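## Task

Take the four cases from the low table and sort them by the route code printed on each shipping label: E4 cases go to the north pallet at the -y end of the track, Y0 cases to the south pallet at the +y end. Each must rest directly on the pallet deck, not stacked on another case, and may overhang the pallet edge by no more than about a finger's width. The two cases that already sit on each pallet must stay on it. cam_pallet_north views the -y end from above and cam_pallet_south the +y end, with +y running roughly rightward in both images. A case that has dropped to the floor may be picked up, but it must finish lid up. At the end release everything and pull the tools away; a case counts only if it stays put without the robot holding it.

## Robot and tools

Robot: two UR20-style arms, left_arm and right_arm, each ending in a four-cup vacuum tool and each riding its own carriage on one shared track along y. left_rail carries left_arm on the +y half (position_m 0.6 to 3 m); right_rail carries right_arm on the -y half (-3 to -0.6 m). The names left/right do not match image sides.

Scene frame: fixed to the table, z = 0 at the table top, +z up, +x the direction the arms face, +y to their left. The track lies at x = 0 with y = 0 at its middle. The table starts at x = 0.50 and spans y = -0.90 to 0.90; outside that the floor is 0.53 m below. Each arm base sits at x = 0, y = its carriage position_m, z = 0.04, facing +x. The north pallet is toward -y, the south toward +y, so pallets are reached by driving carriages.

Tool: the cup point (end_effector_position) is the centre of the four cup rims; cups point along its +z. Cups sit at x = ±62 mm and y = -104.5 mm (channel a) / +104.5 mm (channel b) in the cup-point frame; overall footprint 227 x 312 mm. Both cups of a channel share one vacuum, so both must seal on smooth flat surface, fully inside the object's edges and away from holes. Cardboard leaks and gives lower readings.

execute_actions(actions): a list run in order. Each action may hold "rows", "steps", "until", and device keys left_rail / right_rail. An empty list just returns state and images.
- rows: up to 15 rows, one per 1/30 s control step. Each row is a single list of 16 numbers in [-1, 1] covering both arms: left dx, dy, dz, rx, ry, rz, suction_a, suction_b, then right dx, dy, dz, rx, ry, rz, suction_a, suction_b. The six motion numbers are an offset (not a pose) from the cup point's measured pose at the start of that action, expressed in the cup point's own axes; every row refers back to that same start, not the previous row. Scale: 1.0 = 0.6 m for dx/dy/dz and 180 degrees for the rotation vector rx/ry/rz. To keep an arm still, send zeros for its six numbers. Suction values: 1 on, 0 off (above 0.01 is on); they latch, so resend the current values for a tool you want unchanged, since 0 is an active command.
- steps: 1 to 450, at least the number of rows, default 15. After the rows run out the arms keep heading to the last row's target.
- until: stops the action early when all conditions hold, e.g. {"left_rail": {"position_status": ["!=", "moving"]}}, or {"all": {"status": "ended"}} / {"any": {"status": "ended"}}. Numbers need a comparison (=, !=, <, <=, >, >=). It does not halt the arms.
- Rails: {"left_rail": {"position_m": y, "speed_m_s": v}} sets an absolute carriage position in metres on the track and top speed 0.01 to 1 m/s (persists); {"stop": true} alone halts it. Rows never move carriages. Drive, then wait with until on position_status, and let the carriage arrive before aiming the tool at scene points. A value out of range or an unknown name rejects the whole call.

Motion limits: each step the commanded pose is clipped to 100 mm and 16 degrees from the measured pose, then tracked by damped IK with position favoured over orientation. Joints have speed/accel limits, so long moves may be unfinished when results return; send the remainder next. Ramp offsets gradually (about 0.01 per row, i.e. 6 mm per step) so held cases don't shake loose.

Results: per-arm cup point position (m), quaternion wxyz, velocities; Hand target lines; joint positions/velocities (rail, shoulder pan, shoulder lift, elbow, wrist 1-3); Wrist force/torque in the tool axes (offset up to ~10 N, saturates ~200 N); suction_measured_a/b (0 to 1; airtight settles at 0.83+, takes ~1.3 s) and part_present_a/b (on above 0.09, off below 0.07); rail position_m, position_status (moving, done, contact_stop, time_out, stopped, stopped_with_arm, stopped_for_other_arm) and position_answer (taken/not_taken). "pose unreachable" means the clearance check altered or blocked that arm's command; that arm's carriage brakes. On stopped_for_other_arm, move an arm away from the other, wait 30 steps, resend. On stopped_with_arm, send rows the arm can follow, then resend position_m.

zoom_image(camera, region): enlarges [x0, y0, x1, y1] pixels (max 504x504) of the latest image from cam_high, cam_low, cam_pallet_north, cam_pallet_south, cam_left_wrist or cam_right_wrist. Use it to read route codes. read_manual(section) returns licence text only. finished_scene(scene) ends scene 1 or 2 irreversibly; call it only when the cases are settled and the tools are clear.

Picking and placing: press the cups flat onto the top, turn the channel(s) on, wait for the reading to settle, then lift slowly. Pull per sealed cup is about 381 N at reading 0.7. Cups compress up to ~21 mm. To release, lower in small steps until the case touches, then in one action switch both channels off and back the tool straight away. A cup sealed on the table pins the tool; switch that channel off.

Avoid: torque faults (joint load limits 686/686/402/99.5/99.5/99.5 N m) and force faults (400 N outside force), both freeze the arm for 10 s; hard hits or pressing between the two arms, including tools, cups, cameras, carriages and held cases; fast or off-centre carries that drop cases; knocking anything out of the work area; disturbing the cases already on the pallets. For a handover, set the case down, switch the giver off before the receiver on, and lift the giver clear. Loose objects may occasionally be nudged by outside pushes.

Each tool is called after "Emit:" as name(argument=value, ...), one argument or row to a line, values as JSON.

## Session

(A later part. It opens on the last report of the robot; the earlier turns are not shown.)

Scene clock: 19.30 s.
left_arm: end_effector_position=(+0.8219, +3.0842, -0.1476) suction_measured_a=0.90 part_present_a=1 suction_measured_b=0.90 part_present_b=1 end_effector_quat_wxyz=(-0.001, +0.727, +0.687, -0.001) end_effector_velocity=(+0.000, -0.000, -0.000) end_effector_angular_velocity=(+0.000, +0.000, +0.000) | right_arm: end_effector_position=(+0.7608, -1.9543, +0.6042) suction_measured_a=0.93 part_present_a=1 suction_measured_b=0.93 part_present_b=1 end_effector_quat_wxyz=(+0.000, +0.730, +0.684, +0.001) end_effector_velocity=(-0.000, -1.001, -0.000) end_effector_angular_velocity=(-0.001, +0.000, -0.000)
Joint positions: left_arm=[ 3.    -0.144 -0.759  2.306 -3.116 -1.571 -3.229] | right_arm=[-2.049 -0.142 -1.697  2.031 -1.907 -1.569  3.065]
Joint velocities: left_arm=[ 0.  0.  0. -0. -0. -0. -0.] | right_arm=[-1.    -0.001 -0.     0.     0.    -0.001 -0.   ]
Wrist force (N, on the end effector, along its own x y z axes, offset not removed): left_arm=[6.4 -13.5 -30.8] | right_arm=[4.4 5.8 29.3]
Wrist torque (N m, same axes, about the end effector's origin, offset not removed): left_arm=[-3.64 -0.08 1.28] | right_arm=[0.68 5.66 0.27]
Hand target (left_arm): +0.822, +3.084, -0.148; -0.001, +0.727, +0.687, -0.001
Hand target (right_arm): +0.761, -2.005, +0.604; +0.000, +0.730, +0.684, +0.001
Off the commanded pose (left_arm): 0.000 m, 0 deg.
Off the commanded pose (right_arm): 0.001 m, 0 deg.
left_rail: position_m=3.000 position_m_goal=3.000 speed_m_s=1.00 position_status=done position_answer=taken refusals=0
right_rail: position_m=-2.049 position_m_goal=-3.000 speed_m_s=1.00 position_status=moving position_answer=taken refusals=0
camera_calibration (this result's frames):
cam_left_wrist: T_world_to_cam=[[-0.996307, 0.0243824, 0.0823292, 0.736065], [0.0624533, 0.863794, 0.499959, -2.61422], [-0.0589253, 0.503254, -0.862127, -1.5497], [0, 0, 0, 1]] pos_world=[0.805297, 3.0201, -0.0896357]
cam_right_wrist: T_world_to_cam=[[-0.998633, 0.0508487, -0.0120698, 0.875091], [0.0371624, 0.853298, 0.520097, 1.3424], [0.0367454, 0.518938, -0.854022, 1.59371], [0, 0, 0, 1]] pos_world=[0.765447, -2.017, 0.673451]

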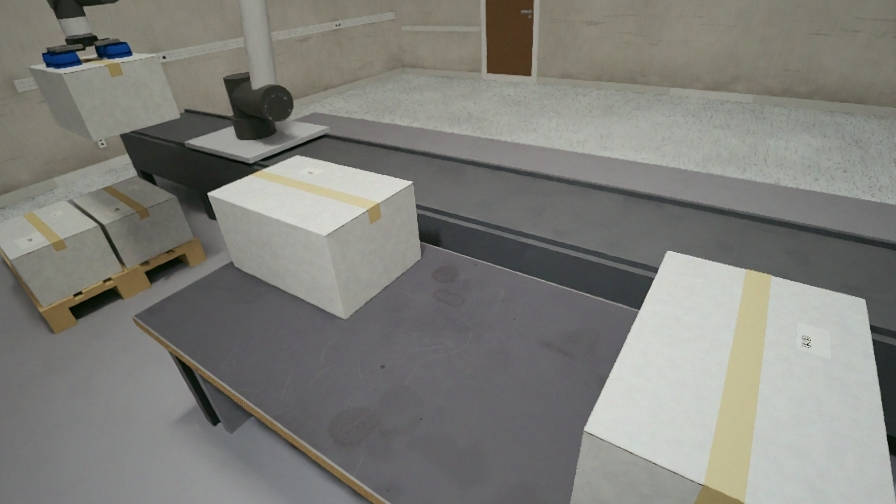

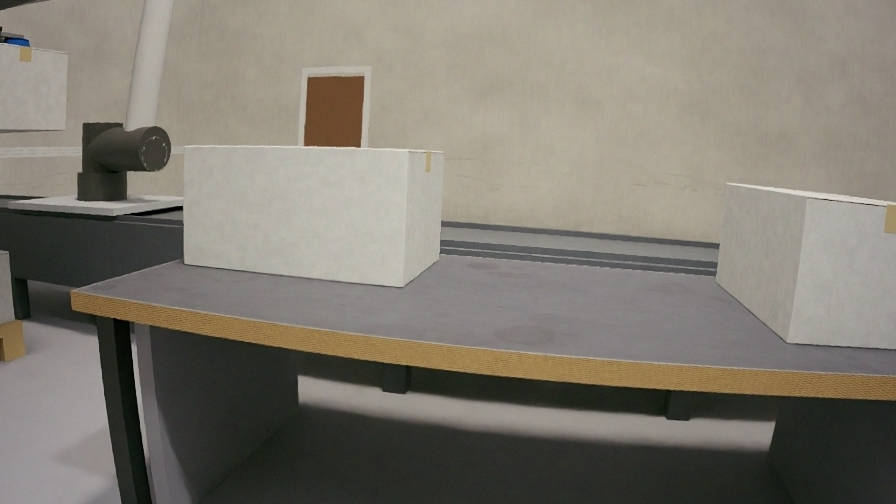

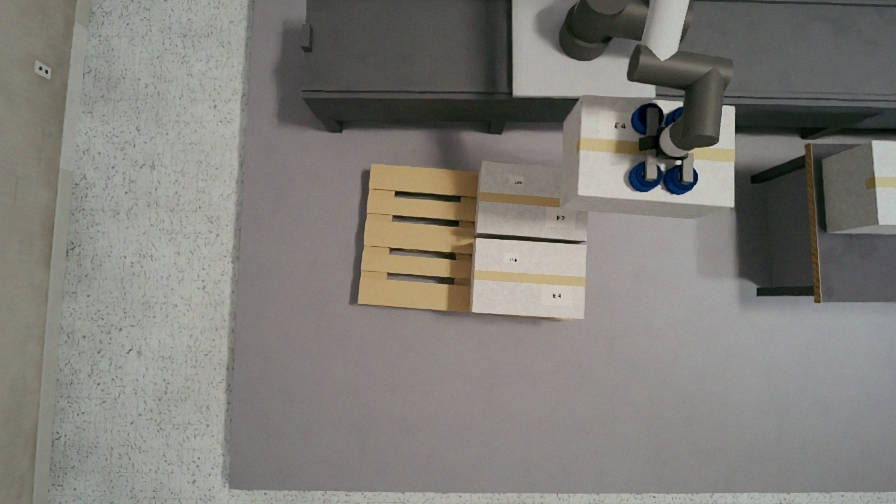

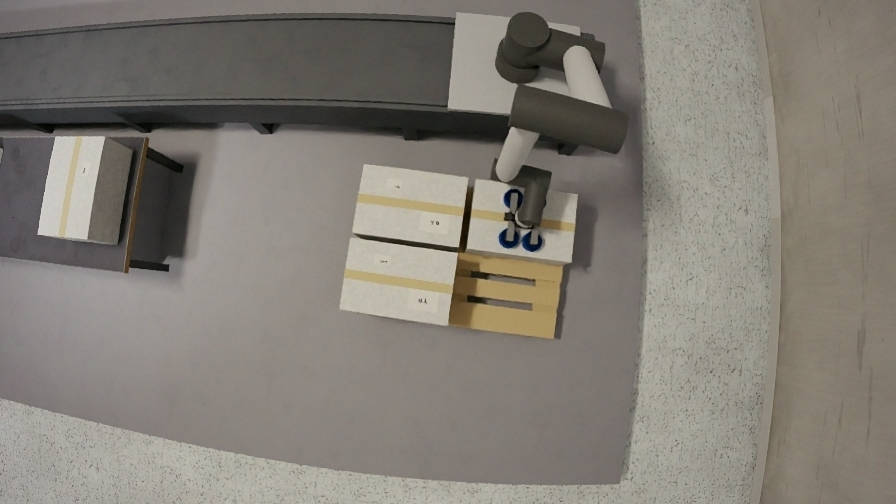

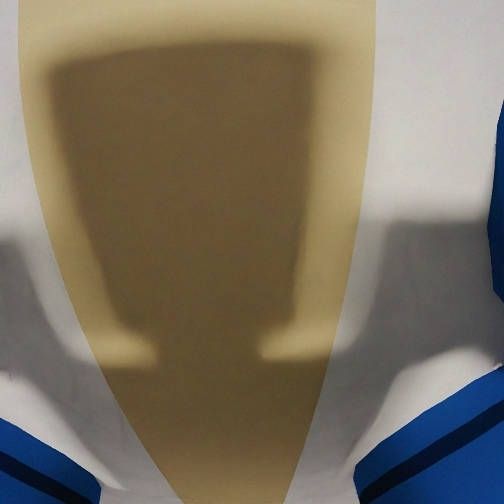

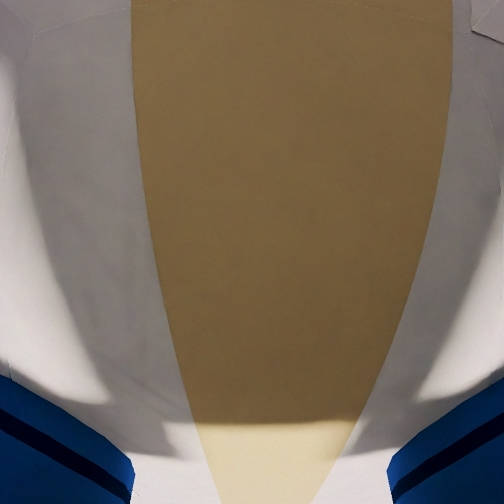

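Emit:
execute_actions(
  actions=[
    {"steps":1},
    {"rows":[[0,0,-0.05,0,0,0,0,0,0,0,0.05,0,0,0,1,1],[0,0,-0.1,0,0,0,0,0,0,0,0.1,0,0,0,1,1],[0,0,-0.15,0,0,0,0,0,0,0,0.58,0,0,0,1,1],[0,0,-0.2,0,0,0,0,0,0,0,0.58,0,0,0,1,1],[0,0,-0.25,0,0,0,0,0,0,0,0.58,0,0,0,1,1],[0,0,-1,0,0,-0.018,0,0,0,0,0.58,0,0,0,1,1]],"steps":38},
    {"rows":[[-1,-0.1,0,0,0,0,0,0,-0.03,0,0.1,0,0,0,1,1],[-1,-0.1,0,0,0,0,0,0,-0.03,0,0.57,0,0,0,1,1]],"left_rail":{"position_m":0.6},"steps":38},
    {"rows":[[-1,0,0,0,0,0,0,0,0,0,0,0,0,0,1,1]],"steps":38},
    {"rows":[[-0.12,0,0,0,0,0,0,0,0,0,0,0,0,0,1,1]],"steps":16},
  ],
)

Emit:
zoom_image(
  camera="cam_pallet_north",
  region=[320, 140, 620, 340],
)

Scene clock: 24.13 s.
left_arm: end_effector_position=(+0.7639, -0.5816, +0.4475) suction_measured_a=0.00 part_present_a=0 suction_measured_b=0.00 part_present_b=0 end_effector_quat_wxyz=(+0.001, +0.707, +0.707, +0.001) end_effector_velocity=(+0.002, -0.004, +0.001) end_effector_angular_velocity=(+0.000, +0.000, +0.001) | right_arm: end_effector_position=(+0.7602, -2.9232, -0.0861) suction_measured_a=0.93 part_present_a=1 suction_measured_b=0.93 part_present_b=1 end_effector_quat_wxyz=(+0.000, +0.730, +0.684, +0.001) end_effector_velocity=(-0.000, +0.000, -0.000) end_effector_angular_velocity=(-0.000, +0.000, -0.000)
Joint positions: left_arm=[ 0.6   -1.141 -0.899  1.199 -1.872 -1.568 -4.283] | right_arm=[-3.    -0.166 -0.861  2.411 -3.122 -1.569  3.041]
Joint velocities: left_arm=[ 0.     0.     0.005 -0.011  0.006 -0.    -0.001] | right_arm=[ 0.  0.  0. -0.  0. -0.  0.]
Wrist force (N, on the end effector, along its own x y z axes, offset not removed): left_arm=[-0.5 -7.7 4.2] | right_arm=[1.5 2.6 25.4]
Wrist torque (N m, same axes, about the end effector's origin, offset not removed): left_arm=[-1.15 0.26 0.62] | right_arm=[0.24 6.18 0.38]
Hand target (left_arm): +0.764, -0.582, +0.447; +0.001, +0.707, +0.707, +0.001
Hand target (right_arm): +0.760, -2.923, -0.086; +0.000, +0.730, +0.684, +0.001
Off the commanded pose (left_arm): 0.001 m, 0 deg.
Off the commanded pose (right_arm): 0.000 m, 0 deg.
left_rail: position_m=0.600 position_m_goal=0.600 speed_m_s=1.00 position_status=done position_answer=taken refusals=0
right_rail: position_m=-3.000 position_m_goal=-3.000 speed_m_s=1.00 position_status=done position_answer=taken refusals=0
camera_calibration (this result's frames):
cam_left_wrist: T_world_to_cam=[[-0.996478, -0.0315103, 0.0777107, 0.688342], [0.011584, 0.866104, 0.49973, 0.298712], [-0.0830522, 0.49887, -0.862688, 0.820908], [0, 0, 0, 1]] pos_world=[0.750635, -0.646552, 0.50542]
cam_right_wrist: T_world_to_cam=[[-0.998628, 0.0509264, -0.0121898, 0.915621], [0.0371732, 0.853393, 0.519942, 2.52855], [0.0368814, 0.518775, -0.854115, 1.5064], [0, 0, 0, 1]] pos_world=[0.764813, -2.98596, -0.0169034]

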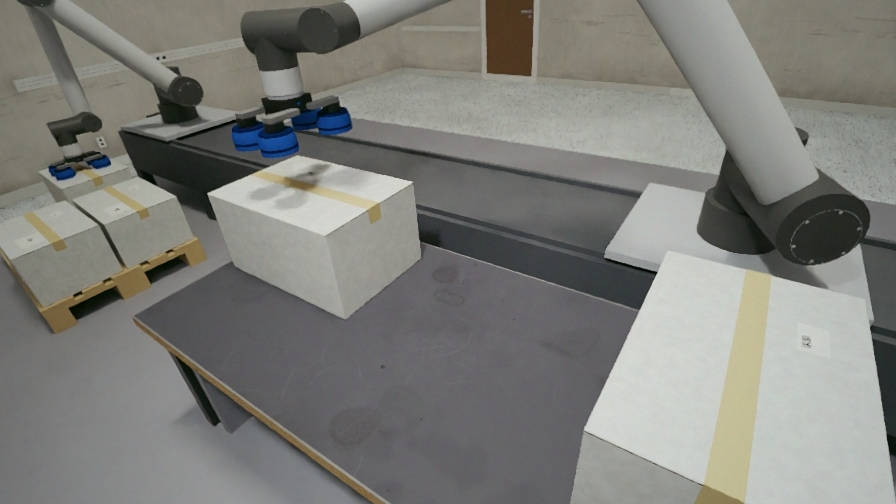

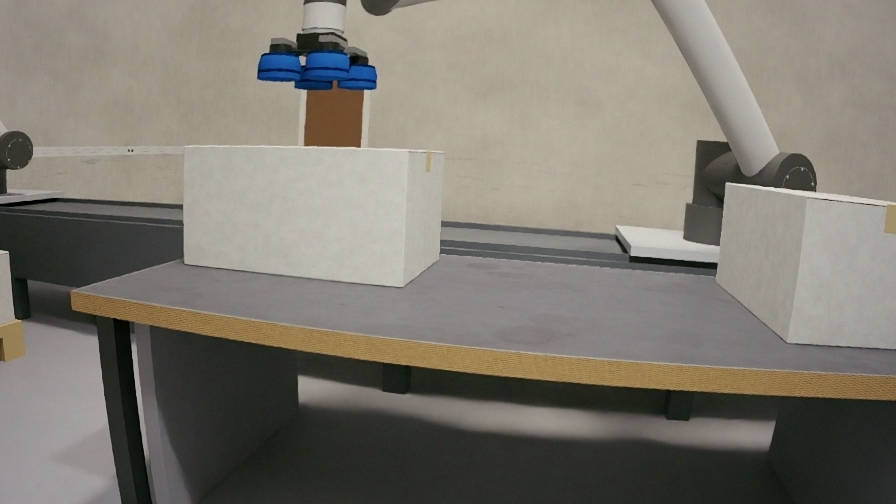

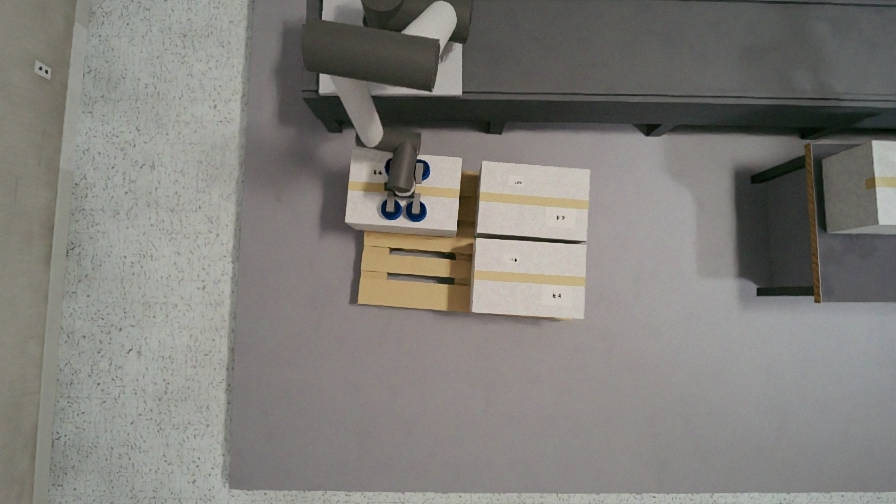

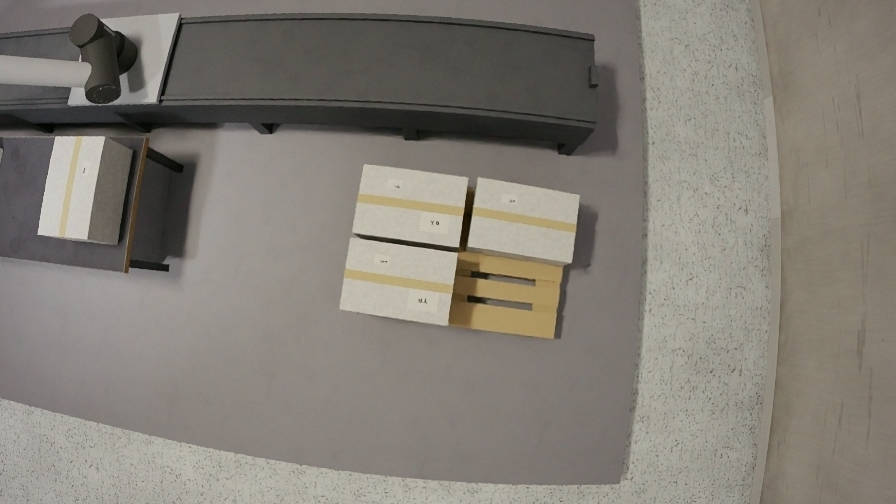

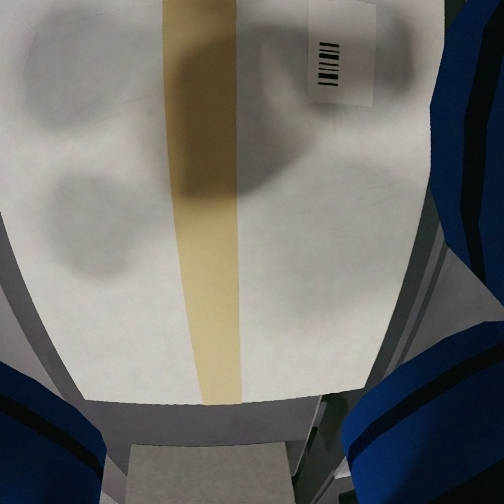

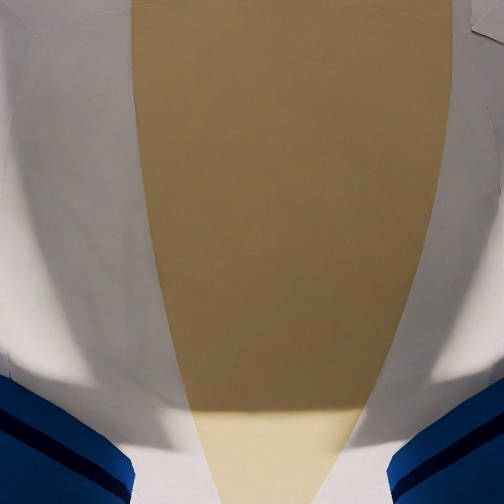

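Region (320, 140, 620, 340) of cam_pallet_north's 896x504 image, scaled by 1.680, with more detail than that image has.

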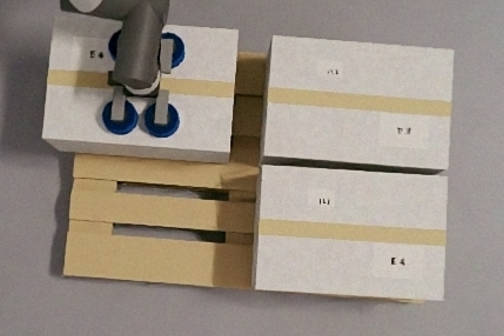

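Emit:
execute_actions(
  actions=[
    {"rows":[[-0.02,0,0.1,0,0,0,0,0,0.025,-0.012,0,0,0,0,1,1],[-0.02,0,0.225,0,0,0,0,0,0.05,-0.012,0,0,0,0,1,1],[-0.02,0,0.225,0,0,0,0,0,0.075,-0.012,0,0,0,0,1,1],[-0.02,0,0.225,0,0,0,0,0,0.1,-0.012,0,0,0,0,1,1],[-0.02,0,0.225,0,0,0,0,0,0.115,-0.012,0.01,0,0,0,1,1]],"steps":24},
    {"rows":[[0,0,0.01,0,0,0,1,1,0,0,0.01,0,0,0,1,1],[0,0,0.02,0,0,0,1,1,0,0,0.02,0,0,0,1,1],[0,0,0.03,0,0,0,1,1,0,0,0.03,0,0,0,1,1],[0,0,0.04,0,0,0,1,1,0,0,0.04,0,0,0,1,1],[0,0,0.055,0,0,0,1,1,0,0,0.044,0,0,0,1,1],[0,0,0.055,0,0,0,1,1,0,0,0.048,0,0,0,1,1]],"steps":28},
  ],
)

Emit:
zoom_image(
  camera="cam_pallet_south",
  region=[420, 160, 620, 350],
)

Scene clock: 26.30 s.
left_arm: end_effector_position=(+0.7643, -0.5935, +0.2796) suction_measured_a=0.90 part_present_a=1 suction_measured_b=0.90 part_present_b=1 end_effector_quat_wxyz=(+0.001, +0.707, +0.707, +0.001) end_effector_velocity=(+0.000, -0.000, +0.000) end_effector_angular_velocity=(-0.000, -0.000, -0.000) | right_arm: end_effector_position=(+0.7575, -2.8538, -0.1209) suction_measured_a=0.93 part_present_a=1 suction_measured_b=0.93 part_present_b=1 end_effector_quat_wxyz=(+0.000, +0.730, +0.684, +0.001) end_effector_velocity=(-0.000, +0.000, -0.000) end_effector_angular_velocity=(+0.000, +0.000, +0.000)
Joint positions: left_arm=[ 0.6   -1.144 -0.809  1.283 -2.046 -1.568 -4.286] | right_arm=[-3.    -0.074 -0.802  2.393 -3.164 -1.569  3.133]
Joint velocities: left_arm=[ 0. -0. -0.  0. -0.  0.  0.] | right_arm=[ 0. -0.  0. -0. -0.  0. -0.]
Wrist force (N, on the end effector, along its own x y z axes, offset not removed): left_arm=[-2.2 -6.4 36.3] | right_arm=[5.5 1.3 27.7]
Wrist torque (N m, same axes, about the end effector's origin, offset not removed): left_arm=[-0.88 2.55 0.57] | right_arm=[0.07 5.60 0.29]
Hand target (left_arm): +0.764, -0.593, +0.280; +0.001, +0.707, +0.707, +0.001
Hand target (right_arm): +0.757, -2.854, -0.121; +0.000, +0.730, +0.684, +0.001
Off the commanded pose (left_arm): 0.000 m, 0 deg.
Off the commanded pose (right_arm): 0.000 m, 0 deg.
left_rail: position_m=0.600 position_m_goal=0.600 speed_m_s=1.00 position_status=done position_answer=taken refusals=0
right_rail: position_m=-3.000 position_m_goal=-3.000 speed_m_s=1.00 position_status=done position_answer=taken refusals=0
camera_calibration (this result's frames):
cam_left_wrist: T_world_to_cam=[[-0.99648, -0.0314518, 0.0777034, 0.701451], [0.0116312, 0.866103, 0.49973, 0.392841], [-0.0830165, 0.498875, -0.862689, 0.682066], [0, 0, 0, 1]] pos_world=[0.751036, -0.658445, 0.337591]
cam_right_wrist: T_world_to_cam=[[-0.998628, 0.0509541, -0.012109, 0.909089], [0.0372346, 0.85333, 0.52004, 2.48728], [0.0368311, 0.518875, -0.854056, 1.44111], [0, 0, 0, 1]] pos_world=[0.762151, -2.91655, -0.0516855]

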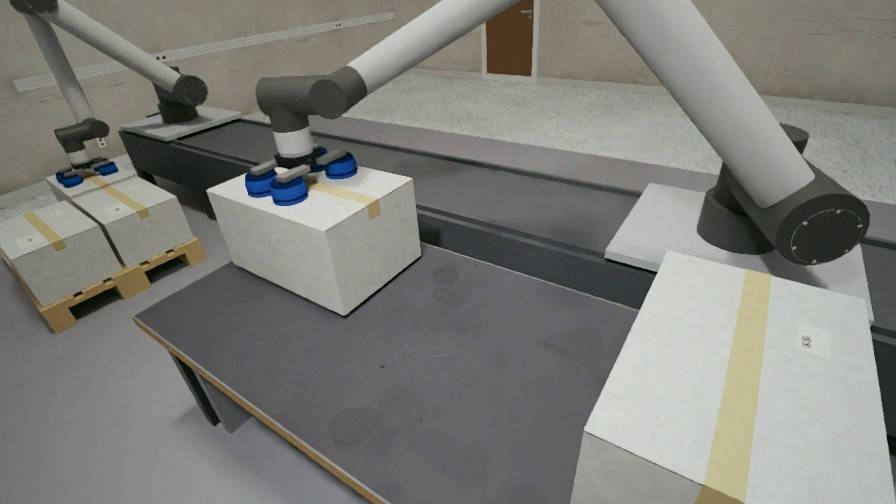

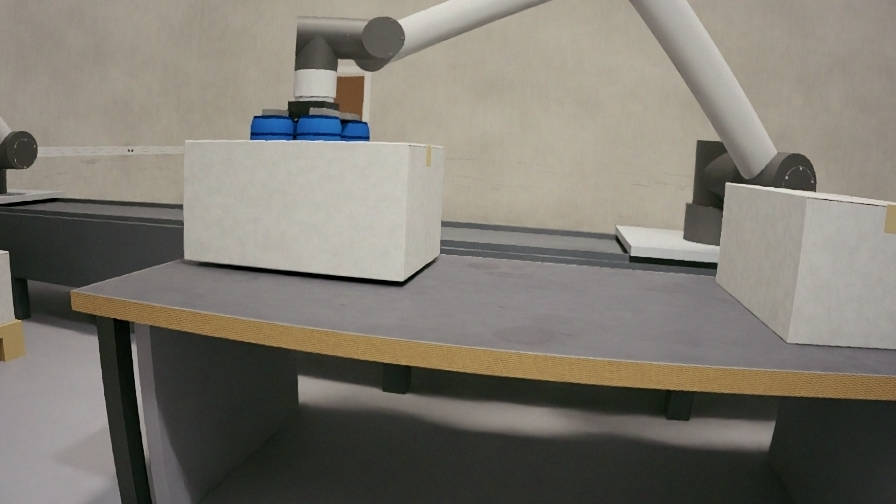

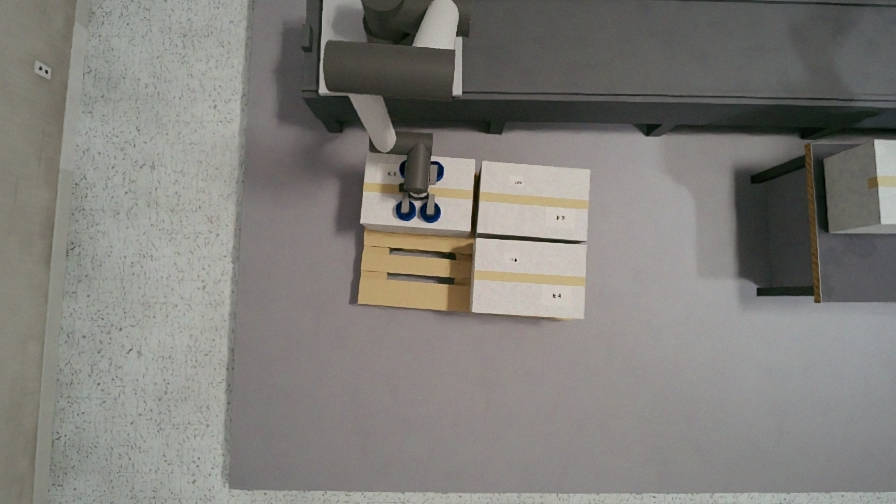

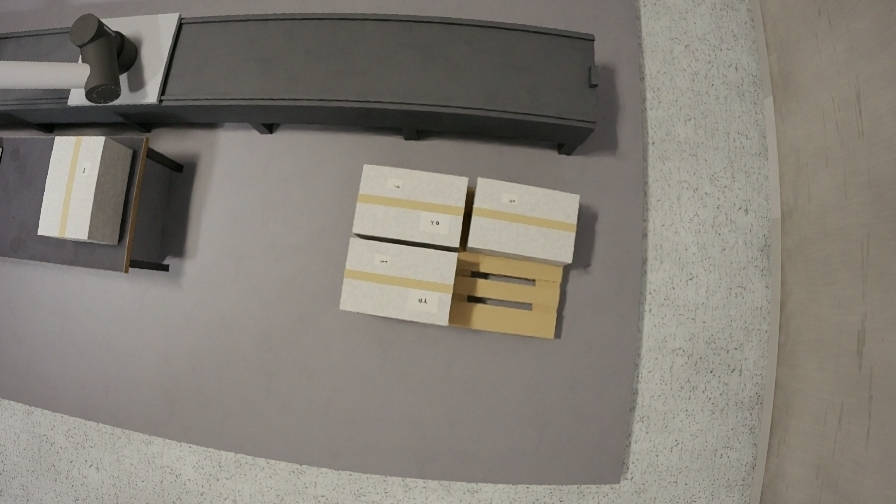

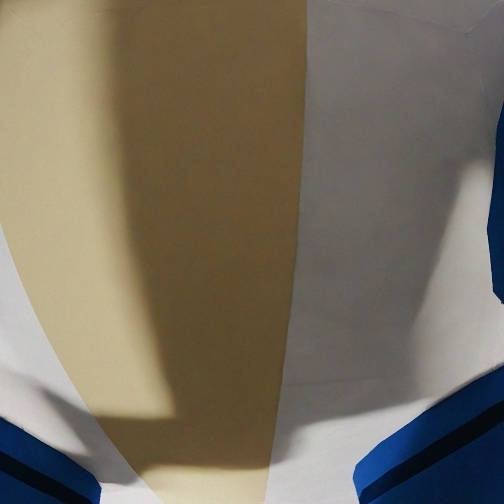

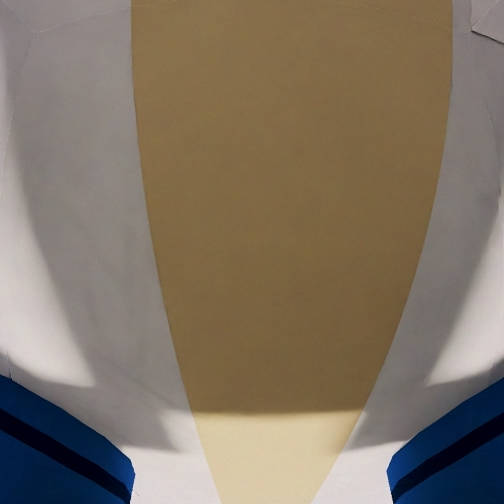

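Region (420, 160, 620, 350) of cam_pallet_south's 896x504 image, scaled by 2.520, with more detail than that image has; it fills the top 479 rows of this view, and the rest is white.

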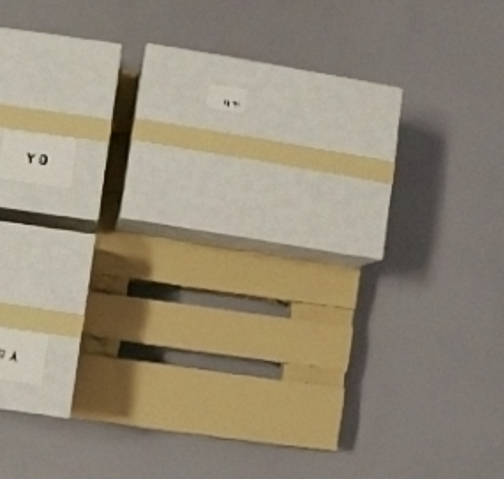

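Emit:
execute_actions(
  actions=[
    {"rows":[[0,0,-0.02,0,0,0,1,1,0,0,0.005,0,0,0,1,1],[0,0,-0.05,0,0,0,1,1,0,0,0.005,0,0,0,1,1],[0.03,0,-0.09,0,0,0,1,1,0,0,0.005,0,0,0,1,1],[0.07,0,-0.13,0,0,0,1,1,0,0,0.005,0,0,0,1,1],[0.6,0,-0.52,0,0,0,1,1,0,0,0.005,0,0,0,1,1]],"steps":34},
  ],
)

Scene clock: 27.77 s.
left_arm: end_effector_position=(+0.7631, -0.2351, +0.5896) suction_measured_a=0.90 part_present_a=1 suction_measured_b=0.90 part_present_b=1 end_effector_quat_wxyz=(+0.001, +0.707, +0.707, +0.001) end_effector_velocity=(-0.004, +0.020, +0.015) end_effector_angular_velocity=(+0.001, +0.002, -0.002) | right_arm: end_effector_position=(+0.7575, -2.8538, -0.1239) suction_measured_a=0.93 part_present_a=1 suction_measured_b=0.93 part_present_b=1 end_effector_quat_wxyz=(+0.000, +0.730, +0.684, +0.001) end_effector_velocity=(-0.000, +0.000, -0.000) end_effector_angular_velocity=(+0.000, +0.000, +0.000)
Joint positions: left_arm=[ 0.6   -1.01  -1.266  1.574 -1.88  -1.569 -4.152] | right_arm=[-3.    -0.074 -0.797  2.392 -3.168 -1.569  3.133]
Joint velocities: left_arm=[ 0.     0.007 -0.025  0.011  0.015 -0.001  0.009] | right_arm=[ 0.  0.  0.  0. -0.  0. -0.]
Wrist force (N, on the end effector, along its own x y z axes, offset not removed): left_arm=[7.6 -8.4 32.2] | right_arm=[4.2 5.8 28.8]
Wrist torque (N m, same axes, about the end effector's origin, offset not removed): left_arm=[-0.63 3.19 0.70] | right_arm=[0.52 5.81 0.25]
Hand target (left_arm): +0.763, -0.233, +0.591; +0.001, +0.707, +0.707, +0.001
Hand target (right_arm): +0.758, -2.854, -0.124; +0.000, +0.730, +0.684, +0.001
Off the commanded pose (left_arm): 0.003 m, 0 deg.
Off the commanded pose (right_arm): 0.000 m, 0 deg.
left_rail: position_m=0.600 position_m_goal=0.600 speed_m_s=1.00 position_status=done position_answer=taken refusals=0
right_rail: position_m=-3.000 position_m_goal=-3.000 speed_m_s=1.00 position_status=done position_answer=taken refusals=0
camera_calibration (this result's frames):
cam_left_wrist: T_world_to_cam=[[-0.996465, -0.0315238, 0.0778654, 0.687327], [0.0116432, 0.866143, 0.49966, -0.0724726], [-0.0831938, 0.4988, -0.862715, 0.770689], [0, 0, 0, 1]] pos_world=[0.749857, -0.299981, 0.647577]
cam_right_wrist: T_world_to_cam=[[-0.998628, 0.050954, -0.0121095, 0.909054], [0.0372343, 0.85333, 0.52004, 2.48884], [0.0368315, 0.518875, -0.854056, 1.43855], [0, 0, 0, 1]] pos_world=[0.762152, -2.91655, -0.0546877]

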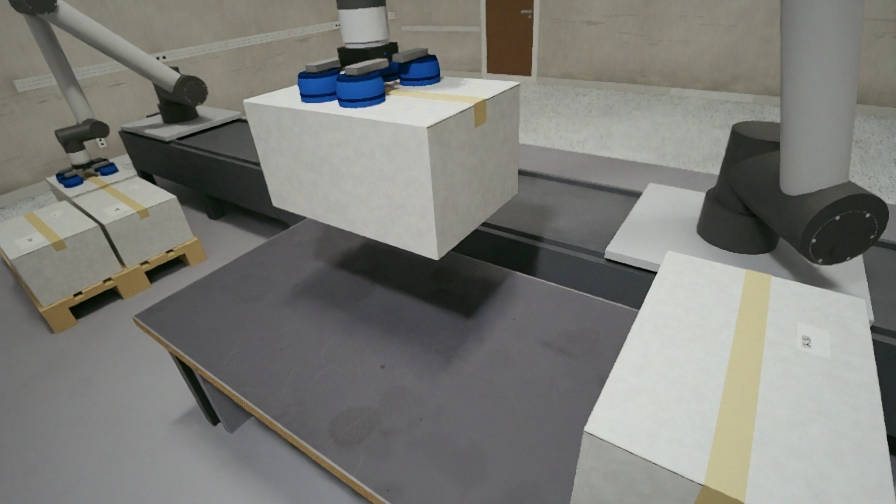

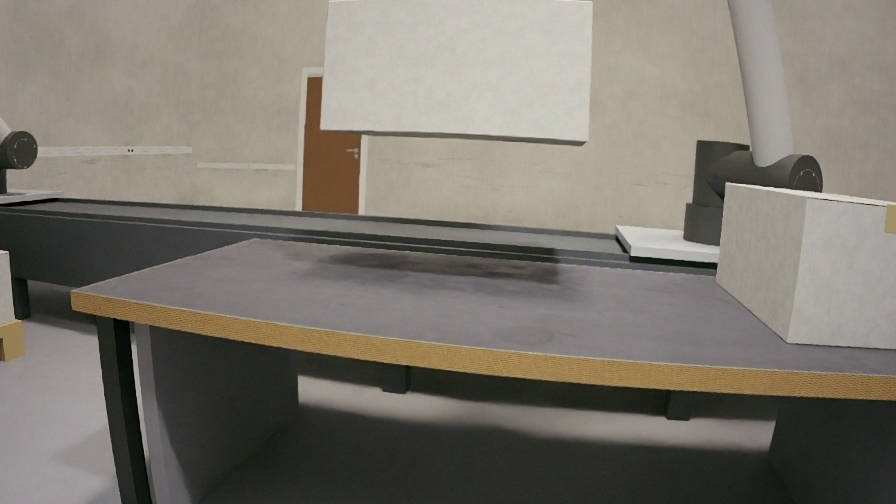

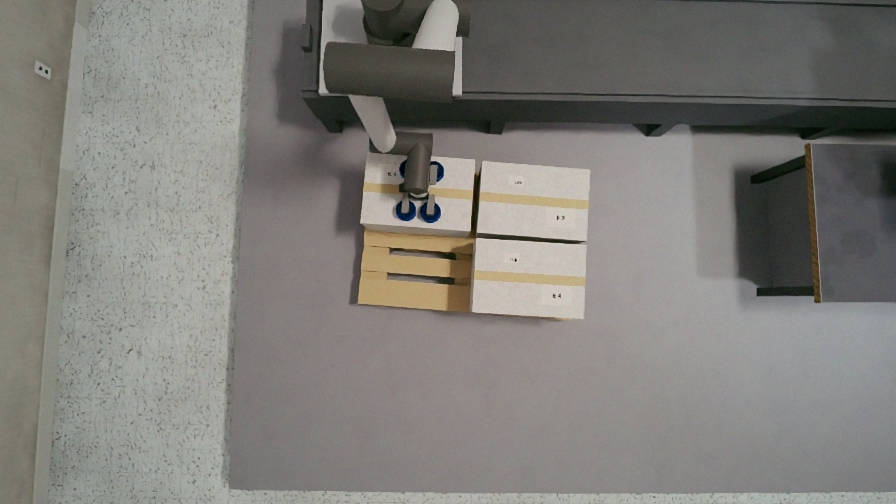

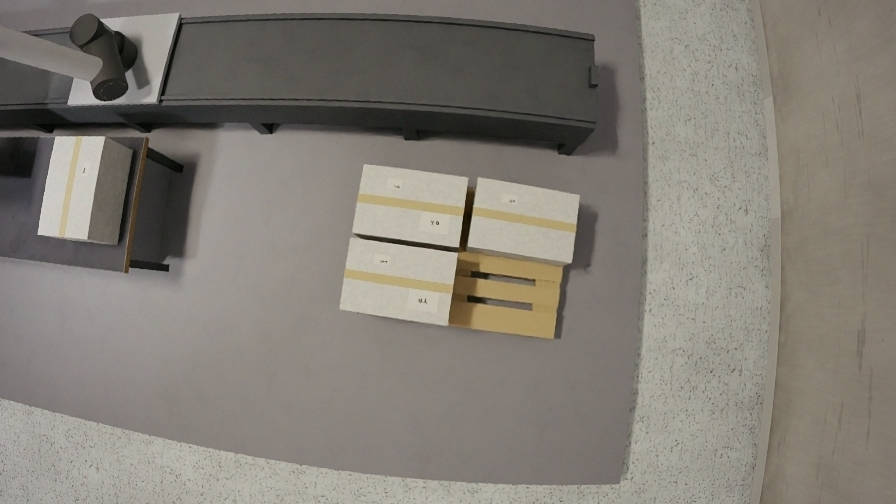

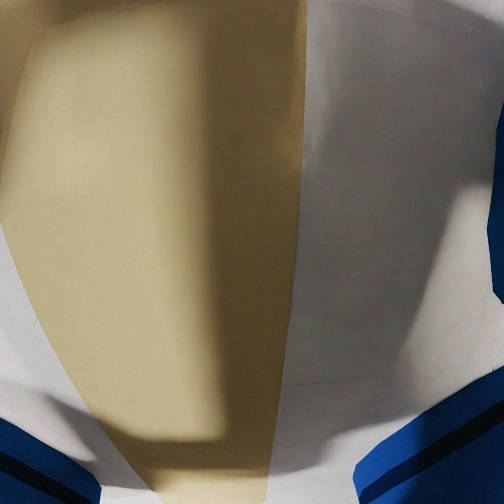

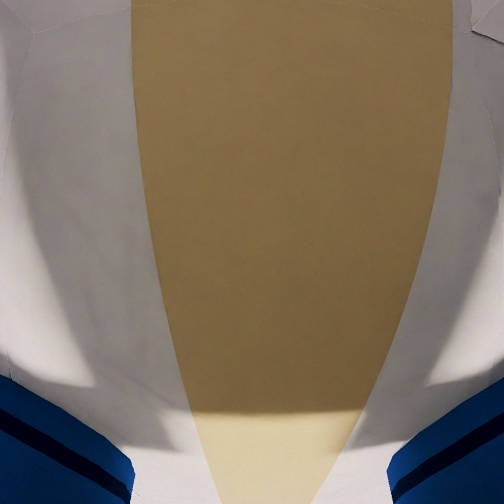

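Emit:
execute_actions(
  actions=[
    {"rows":[[0,0,0,0,0,0,1,1,0,0,0.004,0,0,0,1,1]],"left_rail":{"position_m":3.0},"steps":10},
  ],
)

Scene clock: 28.27 s.
left_arm: end_effector_position=(+0.7630, -0.1464, +0.5896) suction_measured_a=0.90 part_present_a=1 suction_measured_b=0.90 part_present_b=1 end_effector_quat_wxyz=(+0.001, +0.707, +0.707, +0.001) end_effector_velocity=(+0.000, +0.594, -0.000) end_effector_angular_velocity=(-0.000, -0.001, +0.001) | right_arm: end_effector_position=(+0.7575, -2.8538, -0.1262) suction_measured_a=0.93 part_present_a=1 suction_measured_b=0.93 part_present_b=1 end_effector_quat_wxyz=(+0.000, +0.730, +0.684, +0.001) end_effector_velocity=(+0.000, -0.000, -0.001) end_effector_angular_velocity=(-0.000, -0.000, -0.000)
Joint positions: left_arm=[ 0.689 -1.01  -1.266  1.574 -1.88  -1.569 -4.151] | right_arm=[-3.    -0.074 -0.793  2.391 -3.171 -1.569  3.133]
Joint velocities: left_arm=[ 0.594  0.     0.001 -0.001 -0.001  0.    -0.001] | right_arm=[ 0.     0.     0.002 -0.    -0.002 -0.     0.   ]
Wrist force (N, on the end effector, along its own x y z axes, offset not removed): left_arm=[-36.6 -6.0 37.2] | right_arm=[6.3 6.4 26.4]
Wrist torque (N m, same axes, about the end effector's origin, offset not removed): left_arm=[-0.37 -0.01 0.80] | right_arm=[0.47 5.68 0.34]
Hand target (left_arm): +0.763, -0.113, +0.590; +0.001, +0.707, +0.707, +0.001
Hand target (right_arm): +0.758, -2.854, -0.126; +0.000, +0.730, +0.684, +0.001
Off the commanded pose (left_arm): 0.000 m, 0 deg.
Off the commanded pose (right_arm): 0.000 m, 0 deg.
left_rail: position_m=0.689 position_m_goal=3.000 speed_m_s=1.00 position_status=moving position_answer=taken refusals=0
right_rail: position_m=-3.000 position_m_goal=-3.000 speed_m_s=1.00 position_status=done position_answer=taken refusals=0
camera_calibration (this result's frames):
cam_left_wrist: T_world_to_cam=[[-0.996443, -0.0313886, 0.0782005, 0.689769], [0.0119213, 0.866187, 0.499579, -0.1494], [-0.0834174, 0.498734, -0.862732, 0.726589], [0, 0, 0, 1]] pos_world=[0.749707, -0.211315, 0.647548]
cam_right_wrist: T_world_to_cam=[[-0.998628, 0.0509541, -0.0120998, 0.909026], [0.0372394, 0.85333, 0.52004, 2.49004], [0.0368233, 0.518876, -0.854056, 1.43658], [0, 0, 0, 1]] pos_world=[0.762151, -2.91655, -0.0570015]

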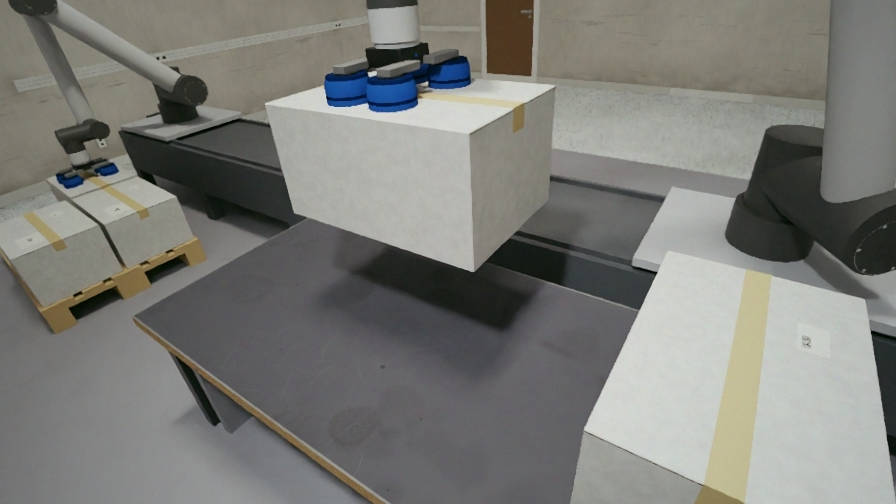

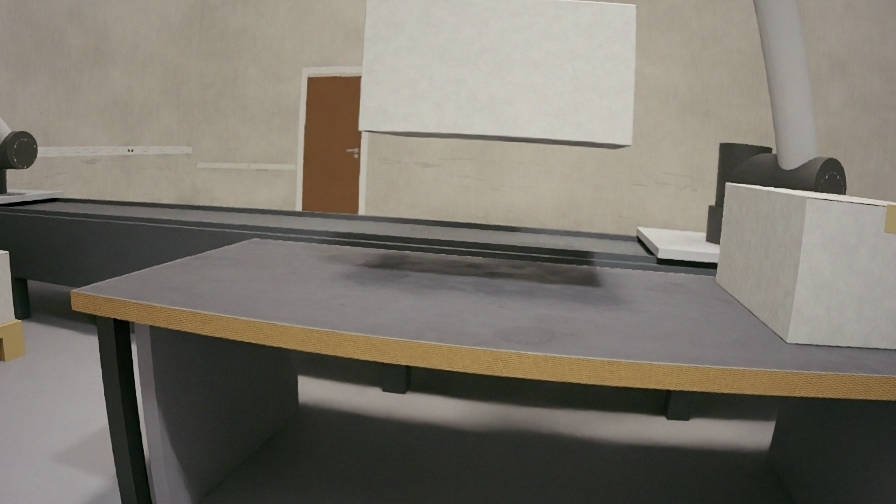

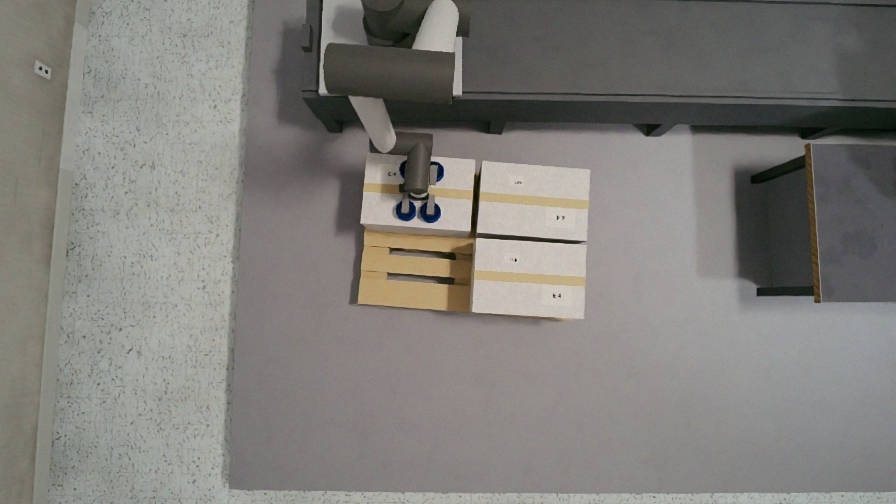

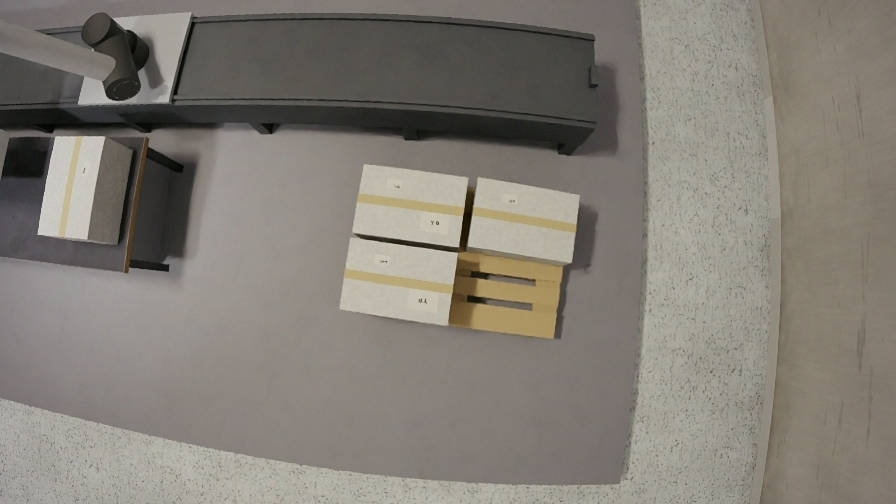

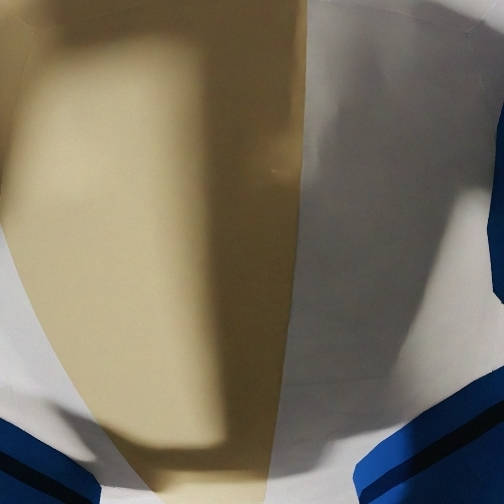

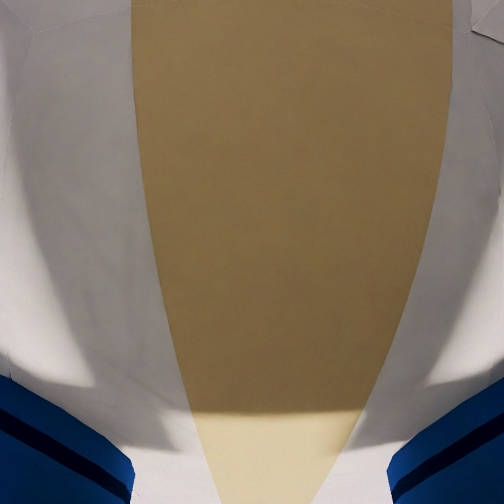

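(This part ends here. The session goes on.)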